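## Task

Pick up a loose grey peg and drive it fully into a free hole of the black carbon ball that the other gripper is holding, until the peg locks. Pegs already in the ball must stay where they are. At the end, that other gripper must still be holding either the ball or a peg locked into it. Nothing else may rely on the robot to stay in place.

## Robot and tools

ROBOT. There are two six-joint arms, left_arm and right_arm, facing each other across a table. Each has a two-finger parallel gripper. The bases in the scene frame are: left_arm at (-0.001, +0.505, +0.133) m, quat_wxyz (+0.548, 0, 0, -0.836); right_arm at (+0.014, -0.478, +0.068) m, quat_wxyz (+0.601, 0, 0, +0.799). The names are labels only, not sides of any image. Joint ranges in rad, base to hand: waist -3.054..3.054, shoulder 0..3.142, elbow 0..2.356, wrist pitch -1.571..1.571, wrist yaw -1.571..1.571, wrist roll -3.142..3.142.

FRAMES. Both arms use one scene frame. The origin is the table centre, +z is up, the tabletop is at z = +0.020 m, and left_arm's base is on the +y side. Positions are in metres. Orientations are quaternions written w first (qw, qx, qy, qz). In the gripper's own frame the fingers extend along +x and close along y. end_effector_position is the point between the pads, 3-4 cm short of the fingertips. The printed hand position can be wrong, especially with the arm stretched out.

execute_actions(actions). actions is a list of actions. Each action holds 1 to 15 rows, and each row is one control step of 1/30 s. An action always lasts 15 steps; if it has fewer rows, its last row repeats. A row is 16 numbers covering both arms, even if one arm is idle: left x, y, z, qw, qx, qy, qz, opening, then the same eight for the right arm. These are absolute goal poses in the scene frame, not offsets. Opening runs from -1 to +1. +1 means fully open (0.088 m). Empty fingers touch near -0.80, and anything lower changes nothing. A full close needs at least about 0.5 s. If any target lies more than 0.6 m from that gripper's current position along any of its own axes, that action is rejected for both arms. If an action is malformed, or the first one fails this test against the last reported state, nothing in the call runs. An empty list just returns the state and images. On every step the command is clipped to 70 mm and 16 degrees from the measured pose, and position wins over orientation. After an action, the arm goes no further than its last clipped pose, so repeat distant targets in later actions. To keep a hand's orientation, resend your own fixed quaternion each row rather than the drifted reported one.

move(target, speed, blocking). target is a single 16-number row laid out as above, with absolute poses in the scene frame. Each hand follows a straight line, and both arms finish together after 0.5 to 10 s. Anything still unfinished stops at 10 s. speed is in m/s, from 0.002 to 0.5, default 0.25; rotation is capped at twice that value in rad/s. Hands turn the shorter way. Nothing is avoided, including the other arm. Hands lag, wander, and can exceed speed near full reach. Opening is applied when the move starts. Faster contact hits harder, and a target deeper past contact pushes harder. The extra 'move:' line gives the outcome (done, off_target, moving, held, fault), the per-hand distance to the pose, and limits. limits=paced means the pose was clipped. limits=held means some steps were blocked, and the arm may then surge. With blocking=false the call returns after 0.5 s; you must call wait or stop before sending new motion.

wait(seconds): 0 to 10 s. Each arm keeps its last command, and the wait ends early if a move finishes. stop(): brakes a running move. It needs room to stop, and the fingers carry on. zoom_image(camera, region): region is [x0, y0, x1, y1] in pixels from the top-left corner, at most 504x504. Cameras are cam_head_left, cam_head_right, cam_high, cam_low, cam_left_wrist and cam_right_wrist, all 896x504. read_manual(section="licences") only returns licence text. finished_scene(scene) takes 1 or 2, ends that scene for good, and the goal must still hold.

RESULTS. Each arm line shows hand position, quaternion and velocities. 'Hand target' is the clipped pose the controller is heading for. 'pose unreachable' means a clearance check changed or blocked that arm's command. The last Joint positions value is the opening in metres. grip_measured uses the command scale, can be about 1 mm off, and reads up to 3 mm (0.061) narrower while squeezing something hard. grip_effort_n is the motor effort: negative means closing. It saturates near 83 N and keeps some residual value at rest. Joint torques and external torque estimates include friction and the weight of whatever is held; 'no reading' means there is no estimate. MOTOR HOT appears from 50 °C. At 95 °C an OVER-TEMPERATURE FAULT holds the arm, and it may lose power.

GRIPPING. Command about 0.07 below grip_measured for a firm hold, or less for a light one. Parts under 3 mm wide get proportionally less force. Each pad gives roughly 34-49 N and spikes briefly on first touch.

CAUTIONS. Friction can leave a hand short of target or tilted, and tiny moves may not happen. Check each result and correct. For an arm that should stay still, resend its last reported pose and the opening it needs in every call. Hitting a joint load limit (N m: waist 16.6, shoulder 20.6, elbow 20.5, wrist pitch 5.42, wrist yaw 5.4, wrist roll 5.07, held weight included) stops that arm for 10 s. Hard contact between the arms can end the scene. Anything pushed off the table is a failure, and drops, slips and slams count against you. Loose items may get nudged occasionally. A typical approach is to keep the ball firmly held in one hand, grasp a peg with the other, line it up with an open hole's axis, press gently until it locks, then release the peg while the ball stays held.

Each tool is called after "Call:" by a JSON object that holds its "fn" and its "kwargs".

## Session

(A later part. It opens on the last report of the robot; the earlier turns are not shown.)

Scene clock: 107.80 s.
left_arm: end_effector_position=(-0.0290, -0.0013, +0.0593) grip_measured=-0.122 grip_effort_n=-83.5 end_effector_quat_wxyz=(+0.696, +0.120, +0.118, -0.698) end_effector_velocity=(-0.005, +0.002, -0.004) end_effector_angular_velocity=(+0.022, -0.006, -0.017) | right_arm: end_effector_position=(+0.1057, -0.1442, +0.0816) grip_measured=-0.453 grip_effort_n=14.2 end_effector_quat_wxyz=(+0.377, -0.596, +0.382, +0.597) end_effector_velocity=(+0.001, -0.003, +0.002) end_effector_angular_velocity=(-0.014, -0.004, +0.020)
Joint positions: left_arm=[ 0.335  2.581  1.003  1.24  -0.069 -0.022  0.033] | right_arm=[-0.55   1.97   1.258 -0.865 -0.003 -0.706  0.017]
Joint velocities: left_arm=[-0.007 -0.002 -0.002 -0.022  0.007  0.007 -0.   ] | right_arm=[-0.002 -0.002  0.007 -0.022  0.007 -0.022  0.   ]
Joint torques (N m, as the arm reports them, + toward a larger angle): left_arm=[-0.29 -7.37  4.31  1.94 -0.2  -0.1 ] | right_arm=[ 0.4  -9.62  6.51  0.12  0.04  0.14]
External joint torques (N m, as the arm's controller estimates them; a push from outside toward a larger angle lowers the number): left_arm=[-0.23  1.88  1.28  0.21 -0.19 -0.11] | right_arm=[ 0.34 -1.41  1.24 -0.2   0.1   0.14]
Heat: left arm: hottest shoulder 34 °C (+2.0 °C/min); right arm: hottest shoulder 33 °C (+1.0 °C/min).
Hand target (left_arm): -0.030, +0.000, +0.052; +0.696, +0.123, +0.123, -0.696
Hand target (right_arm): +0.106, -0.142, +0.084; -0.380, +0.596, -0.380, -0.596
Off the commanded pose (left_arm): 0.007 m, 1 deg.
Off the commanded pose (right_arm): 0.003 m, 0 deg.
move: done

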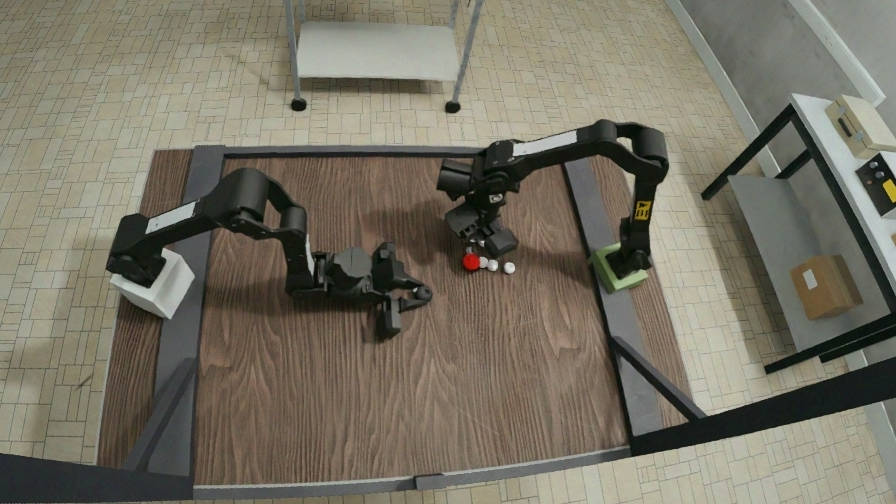

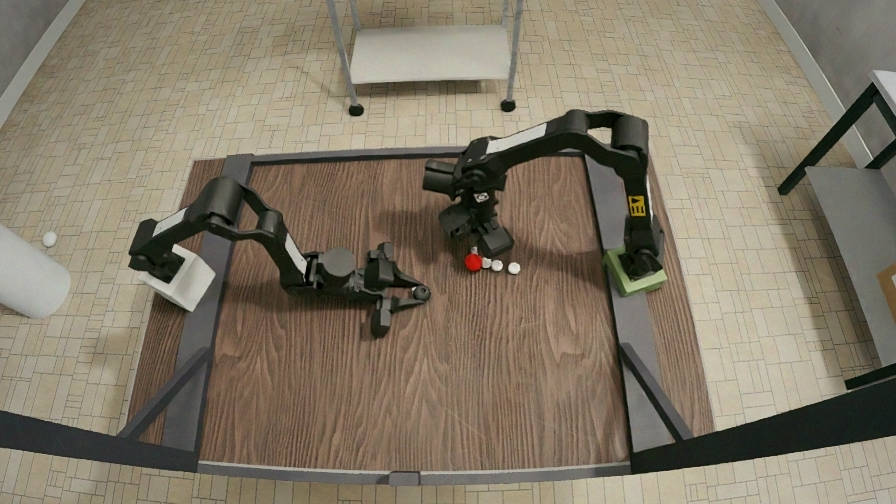

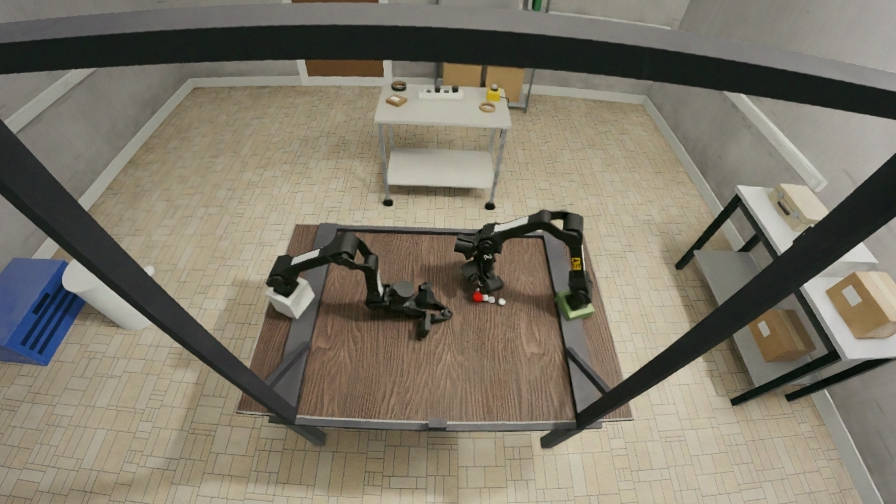

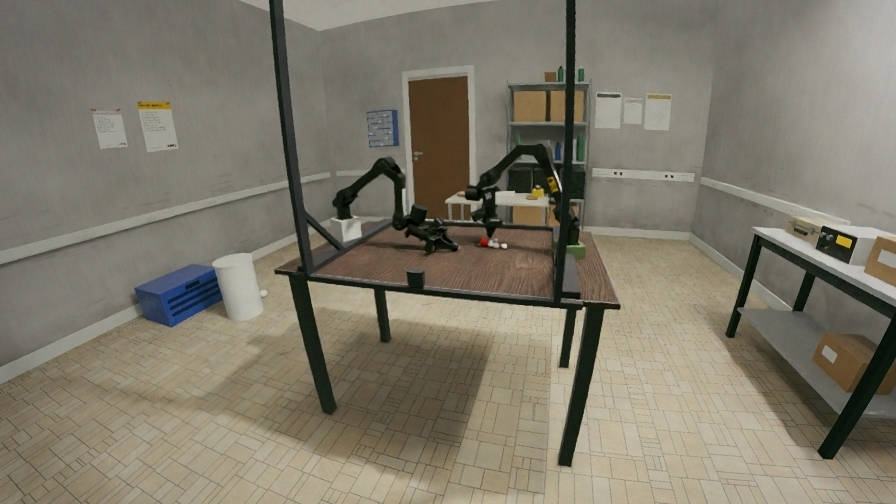

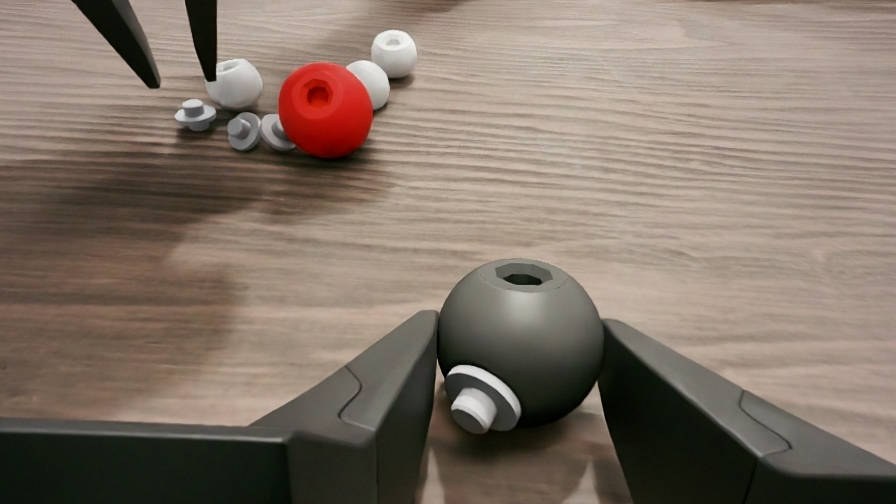

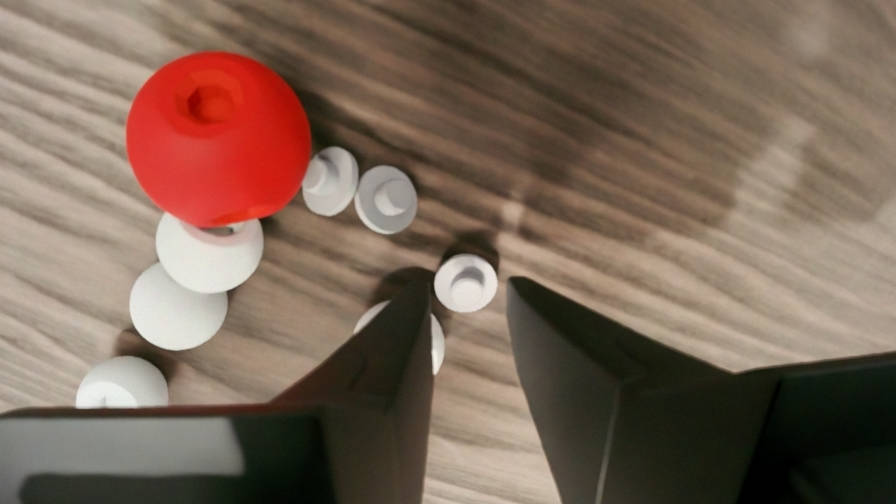

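Call:
{"fn": "move", "kwargs": {"target": [-0.03,0.0,0.052,0.6964,0.1228,0.1228,-0.6964,-0.19, 0.1085,-0.151,0.084,0.5645,-0.4210,0.5795,0.4102,-0.53], "speed": 0.4}}

Call:
{"fn": "move", "kwargs": {"target": [-0.03,0.0,0.052,0.6964,0.1228,0.1228,-0.6964,-0.19, 0.1077,-0.1545,0.066,0.5645,-0.4210,0.5795,0.4102,-0.53], "speed": 0.04}}

Scene clock: 121.10 s.
left_arm: end_effector_position=(-0.0290, -0.0013, +0.0593) grip_measured=-0.122 grip_effort_n=-83.5 end_effector_quat_wxyz=(+0.696, +0.120, +0.118, -0.698) end_effector_velocity=(-0.000, +0.001, -0.001) end_effector_angular_velocity=(+0.007, +0.004, +0.007) | right_arm: end_effector_position=(+0.1075, -0.1500, +0.0819) grip_measured=-0.527 grip_effort_n=-17.0 end_effector_quat_wxyz=(+0.561, -0.423, +0.579, +0.412) end_effector_velocity=(-0.001, -0.002, +0.000) end_effector_angular_velocity=(-0.005, +0.009, -0.010)
Joint positions: left_arm=[ 0.335  2.581  1.003  1.24  -0.069 -0.022  0.033] | right_arm=[-0.56   1.97   1.259 -0.889 -0.003  0.028  0.013]
Joint velocities: left_arm=[-0.002 -0.002 -0.002 -0.007 -0.007 -0.007 -0.   ] | right_arm=[-0.002 -0.002 -0.002 -0.007 -0.007  0.007 -0.   ]
Joint torques (N m, as the arm reports them, + toward a larger angle): left_arm=[-0.23 -7.34  4.3   1.97 -0.2  -0.15] | right_arm=[ -0.07 -10.85   5.09   0.16   0.02   0.17]
External joint torques (N m, as the arm's controller estimates them; a push from outside toward a larger angle lowers the number): left_arm=[-0.21  1.93  1.27  0.22 -0.18 -0.15] | right_arm=[-0.07 -2.66 -0.14 -0.13  0.03  0.17]
Heat: left arm: hottest shoulder 34 °C (+2.0 °C/min); right arm: hottest shoulder 34 °C (+2.0 °C/min).
Hand target (left_arm): -0.030, +0.000, +0.052; +0.696, +0.123, +0.123, -0.696
Hand target (right_arm): +0.108, -0.151, +0.084; +0.564, -0.421, +0.580, +0.410
Off the commanded pose (left_arm): 0.007 m, 1 deg.
Off the commanded pose (right_arm): 0.003 m, 0 deg.
move: done

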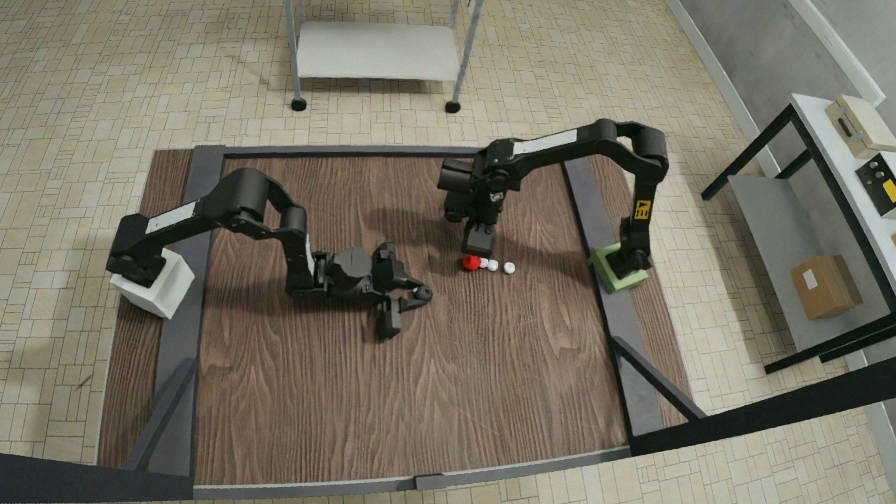

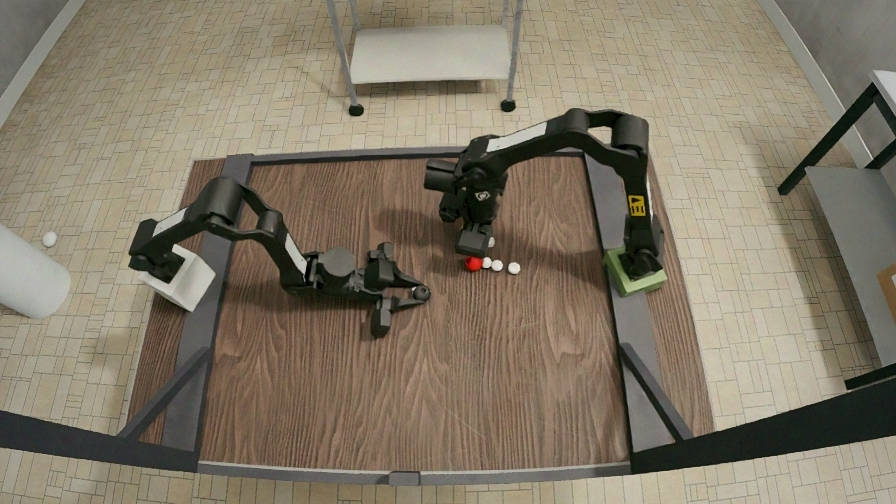

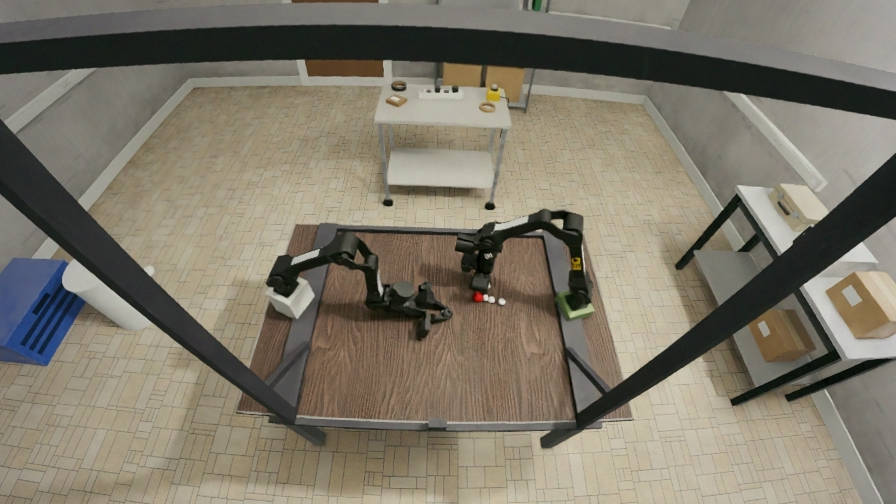

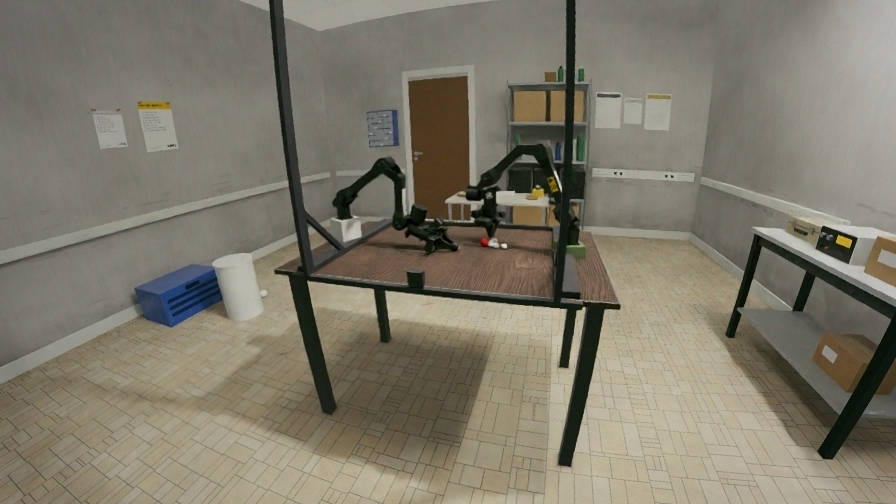

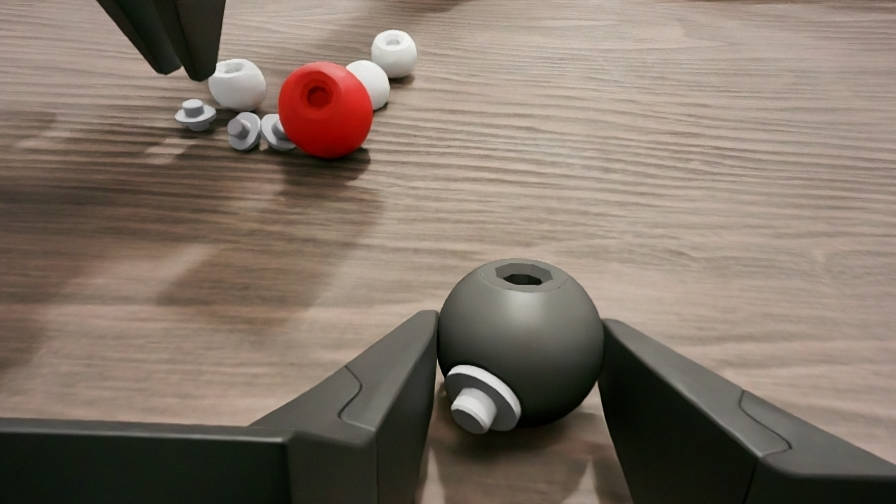

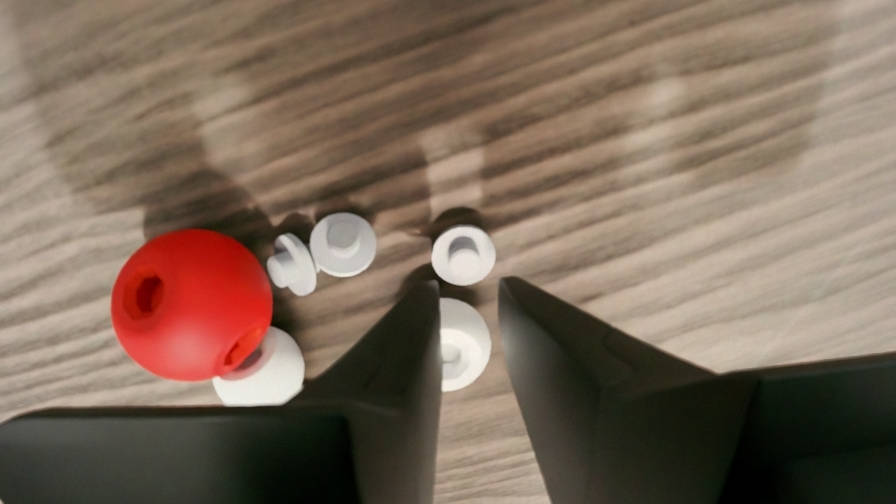

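Scene clock: 121.87 s.
left_arm: end_effector_position=(-0.0290, -0.0013, +0.0593) grip_measured=-0.122 grip_effort_n=-83.5 end_effector_quat_wxyz=(+0.696, +0.120, +0.118, -0.698) end_effector_velocity=(+0.002, -0.001, +0.000) end_effector_angular_velocity=(+0.002, -0.001, +0.021) | right_arm: end_effector_position=(+0.1075, -0.1502, +0.0720) grip_measured=-0.527 grip_effort_n=-17.0 end_effector_quat_wxyz=(+0.568, -0.418, +0.573, +0.417) end_effector_velocity=(-0.001, -0.000, -0.001) end_effector_angular_velocity=(+0.008, +0.020, -0.015)
Joint positions: left_arm=[ 0.335  2.581  1.003  1.24  -0.069 -0.022  0.033] | right_arm=[-0.56   1.97   1.214 -0.822 -0.003  0.028  0.013]
Joint velocities: left_arm=[-0.002 -0.002  0.002 -0.007 -0.022 -0.007 -0.   ] | right_arm=[-0.007 -0.002 -0.007  0.007 -0.022  0.007 -0.   ]
Joint torques (N m, as the arm reports them, + toward a larger angle): left_arm=[-0.25 -7.32  4.28  1.96 -0.2  -0.11] | right_arm=[-0.44 -8.01  4.43  0.47  0.03  0.16]
External joint torques (N m, as the arm's controller estimates them; a push from outside toward a larger angle lowers the number): left_arm=[-0.26  1.97  1.21  0.21 -0.17 -0.12] | right_arm=[-0.39  0.08 -0.67  0.16  0.04  0.16]
Heat: left arm: hottest shoulder 34 °C (+2.0 °C/min); right arm: hottest shoulder 34 °C (+2.0 °C/min).
Hand target (left_arm): -0.030, +0.000, +0.052; +0.696, +0.123, +0.123, -0.696
Hand target (right_arm): +0.108, -0.155, +0.066; +0.565, -0.421, +0.579, +0.410
Off the commanded pose (left_arm): 0.007 m, 1 deg.
Off the commanded pose (right_arm): 0.007 m, 1 deg.
move: done

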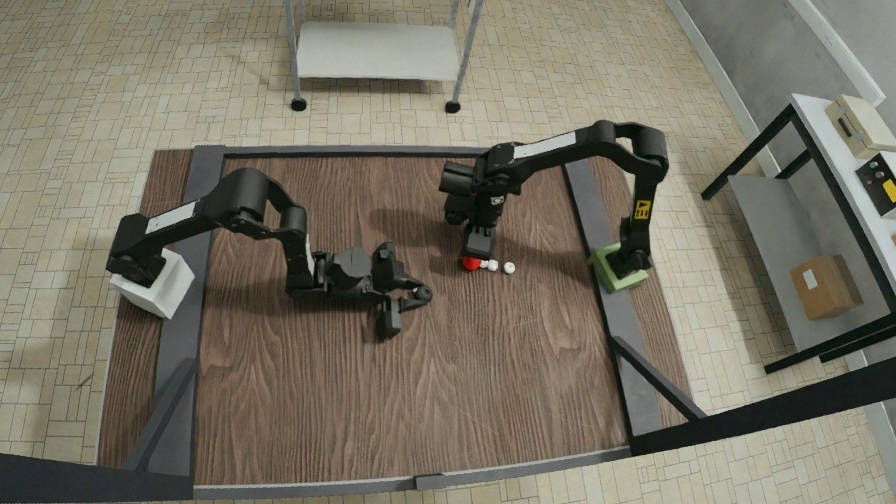

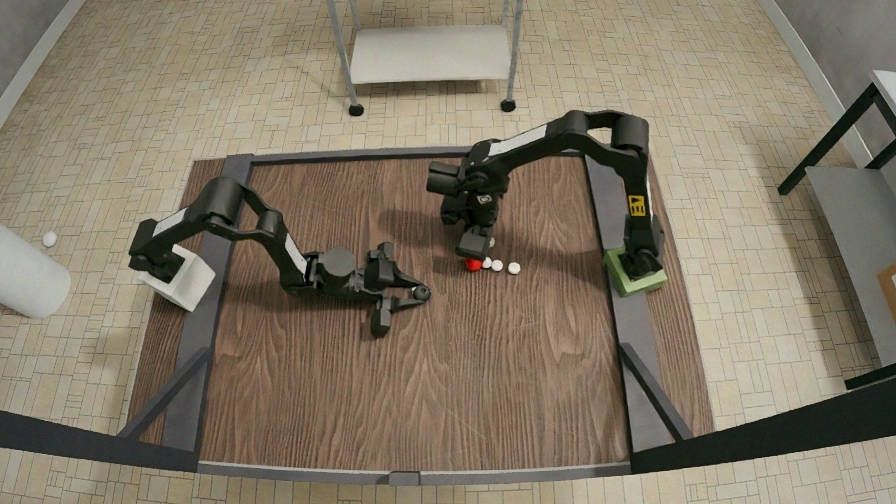

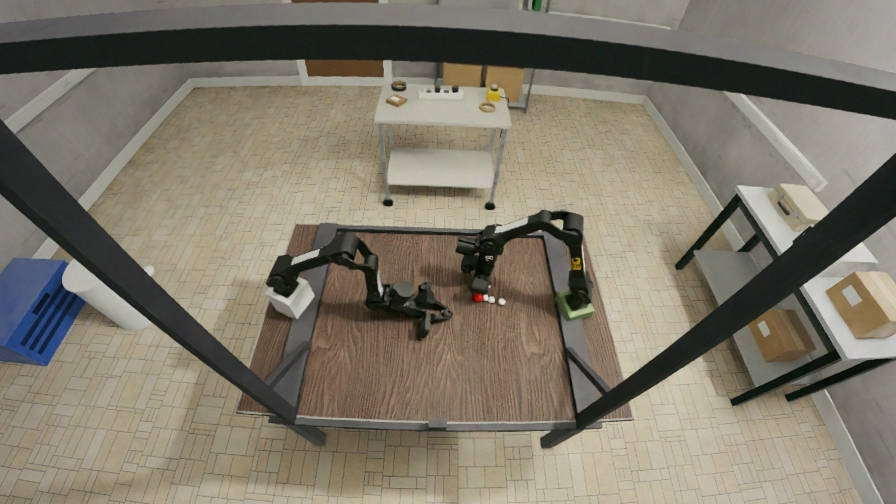

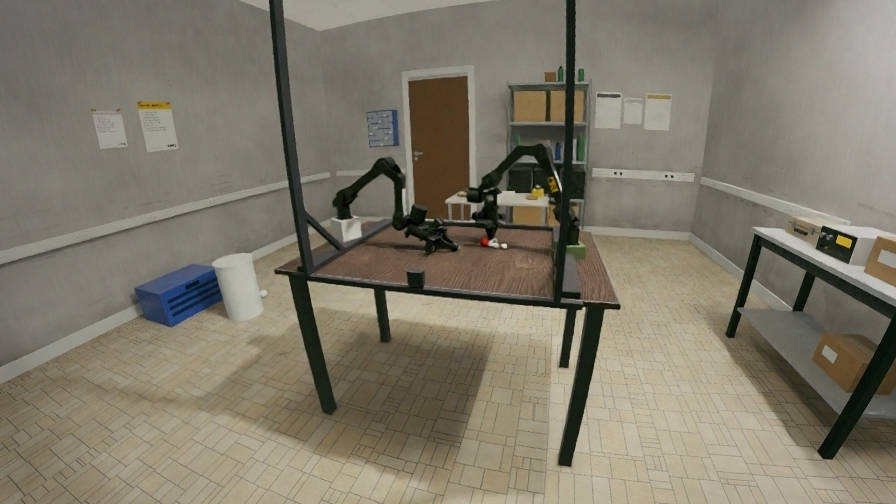

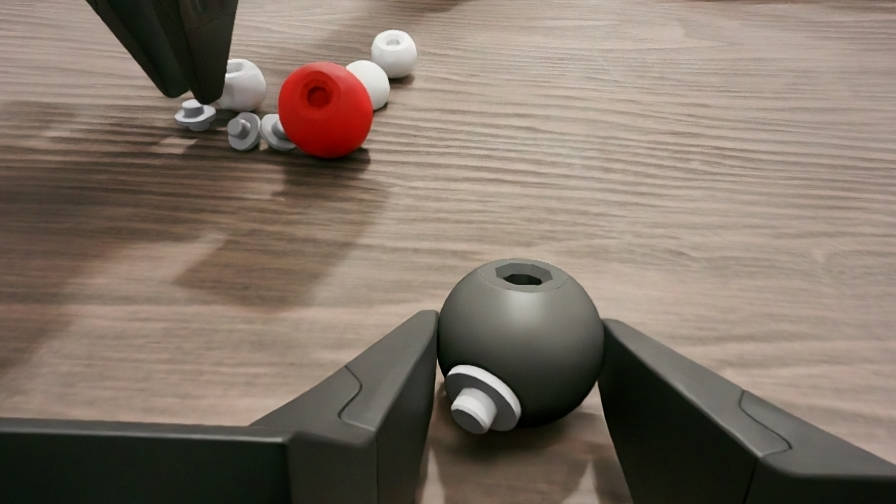

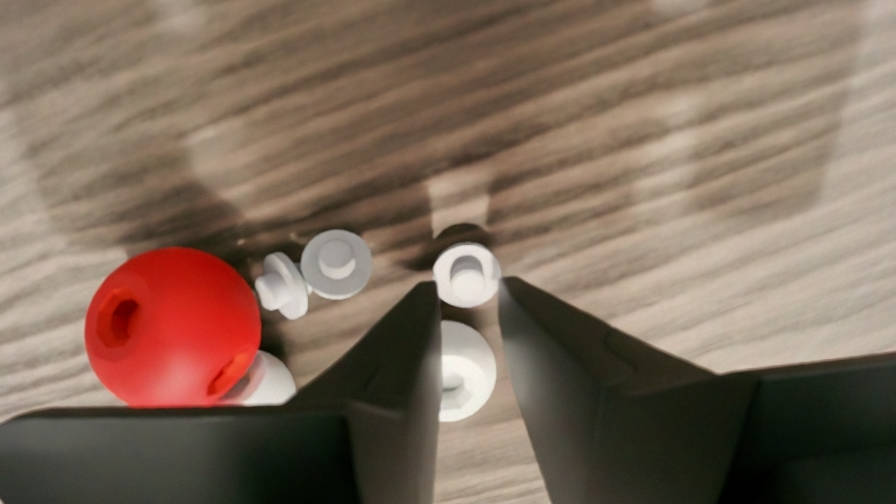

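Call:
{"fn": "move", "kwargs": {"target": [-0.03,0.0,0.052,0.6964,0.1228,0.1228,-0.6964,-0.19, 0.1070,-0.1545,0.0565,0.5645,-0.4210,0.5795,0.4102,-0.575], "speed": 0.02}}

Call:
{"fn": "zoom_image", "kwargs": {"camera": "cam_right_wrist", "region": [400, 240, 540, 350]}}

Call:
{"fn": "zoom_image", "kwargs": {"camera": "cam_left_wrist", "region": [140, 70, 270, 160]}}

Scene clock: 127.00 s.
left_arm: end_effector_position=(-0.0290, -0.0013, +0.0593) grip_measured=-0.122 grip_effort_n=-83.5 end_effector_quat_wxyz=(+0.696, +0.120, +0.118, -0.698) end_effector_velocity=(-0.000, +0.001, -0.001) end_effector_angular_velocity=(+0.007, +0.004, +0.007) | right_arm: end_effector_position=(+0.1078, -0.1492, +0.0651) grip_measured=-0.572 grip_effort_n=-17.0 end_effector_quat_wxyz=(+0.571, -0.416, +0.572, +0.418) end_effector_velocity=(+0.002, +0.000, +0.000) end_effector_angular_velocity=(+0.005, -0.009, +0.020)
Joint positions: left_arm=[ 0.335  2.581  1.003  1.24  -0.069 -0.022  0.033] | right_arm=[-0.56   1.982  1.2   -0.789 -0.003  0.031  0.011]
Joint velocities: left_arm=[-0.002 -0.002 -0.002 -0.007 -0.007 -0.007 -0.   ] | right_arm=[-0.002 -0.002 -0.002  0.007  0.007 -0.022  0.   ]
Joint torques (N m, as the arm reports them, + toward a larger angle): left_arm=[-0.28 -7.37  4.25  1.96 -0.19 -0.14] | right_arm=[-0.09 -6.9   4.02  0.57  0.03  0.08]
External joint torques (N m, as the arm's controller estimates them; a push from outside toward a larger angle lowers the number): left_arm=[-0.28  1.9   1.21  0.21 -0.17 -0.14] | right_arm=[-0.09  1.29 -1.05  0.24  0.04  0.08]
Heat: left arm: hottest shoulder 34 °C (+2.0 °C/min); right arm: hottest shoulder 34 °C (+1.0 °C/min).
Hand target (left_arm): -0.030, +0.000, +0.052; +0.696, +0.123, +0.123, -0.696
Hand target (right_arm): +0.107, -0.155, +0.057; +0.564, -0.421, +0.580, +0.410
Off the commanded pose (left_arm): 0.007 m, 1 deg.
Off the commanded pose (right_arm): 0.010 m, 2 deg.
move: off_target (right_arm)

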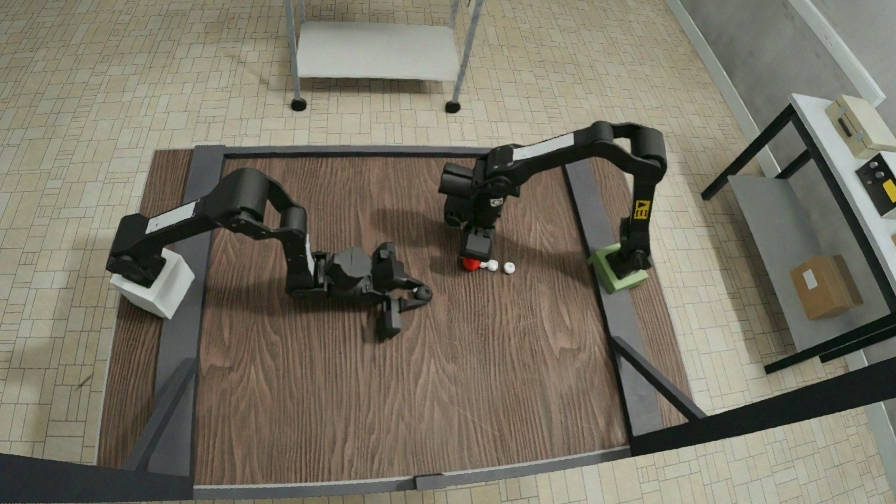

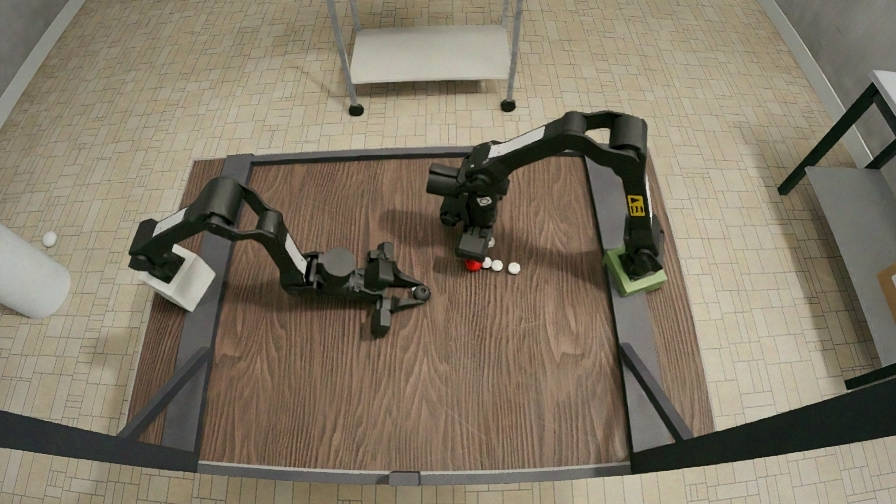

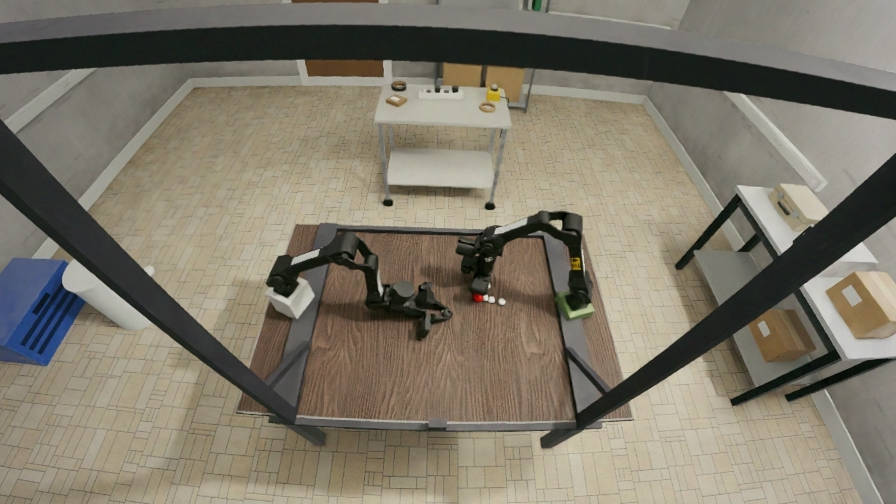

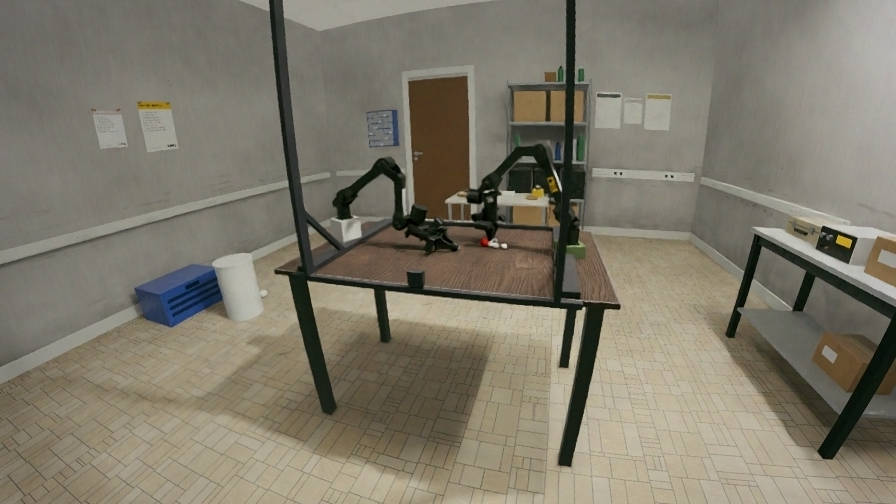

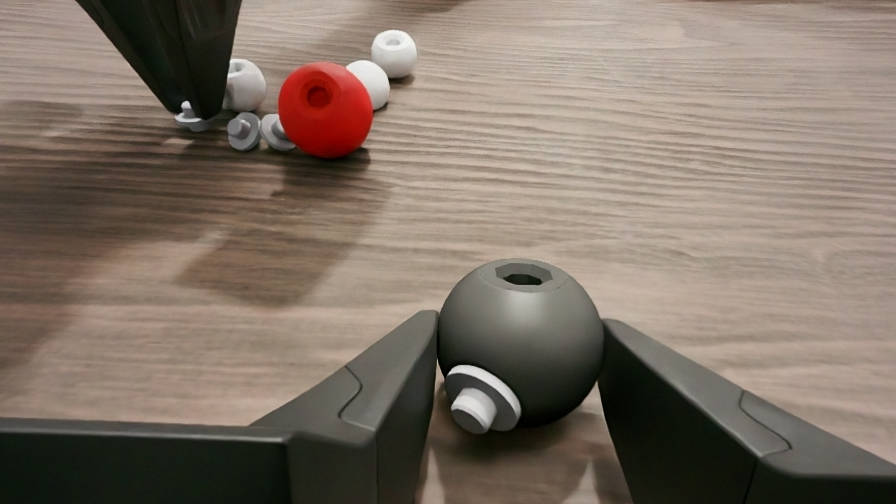

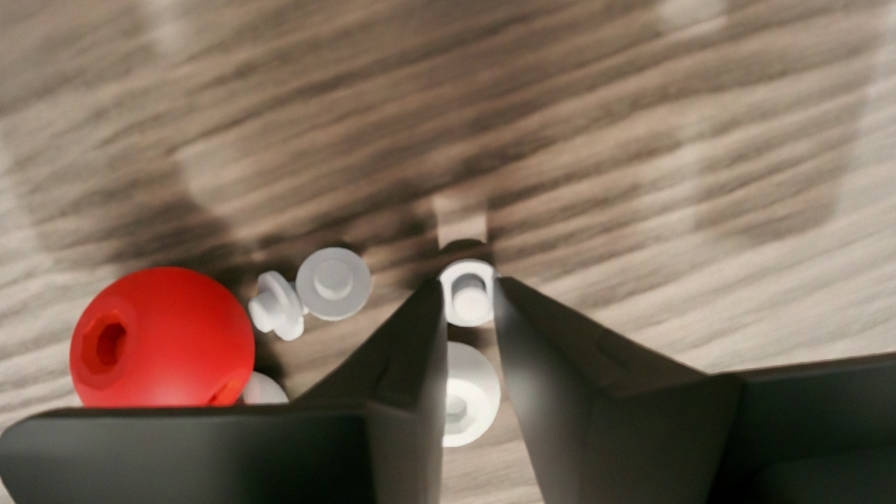

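Region (400, 240, 540, 350) of cam_right_wrist's 896x504 image, scaled by 3.600, with more detail than that image has; it fills the top 396 rows of this view, and the rest is white.

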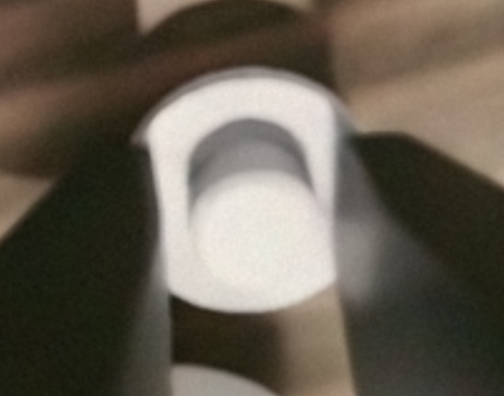

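Region (140, 70, 270, 160) of cam_left_wrist's 896x504 image, scaled by 3.877, with more detail than that image has; it fills the top 349 rows of this view, and the rest is white.

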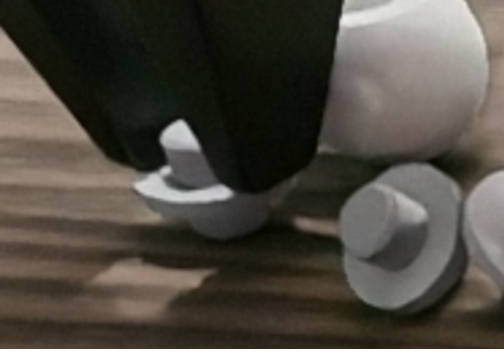

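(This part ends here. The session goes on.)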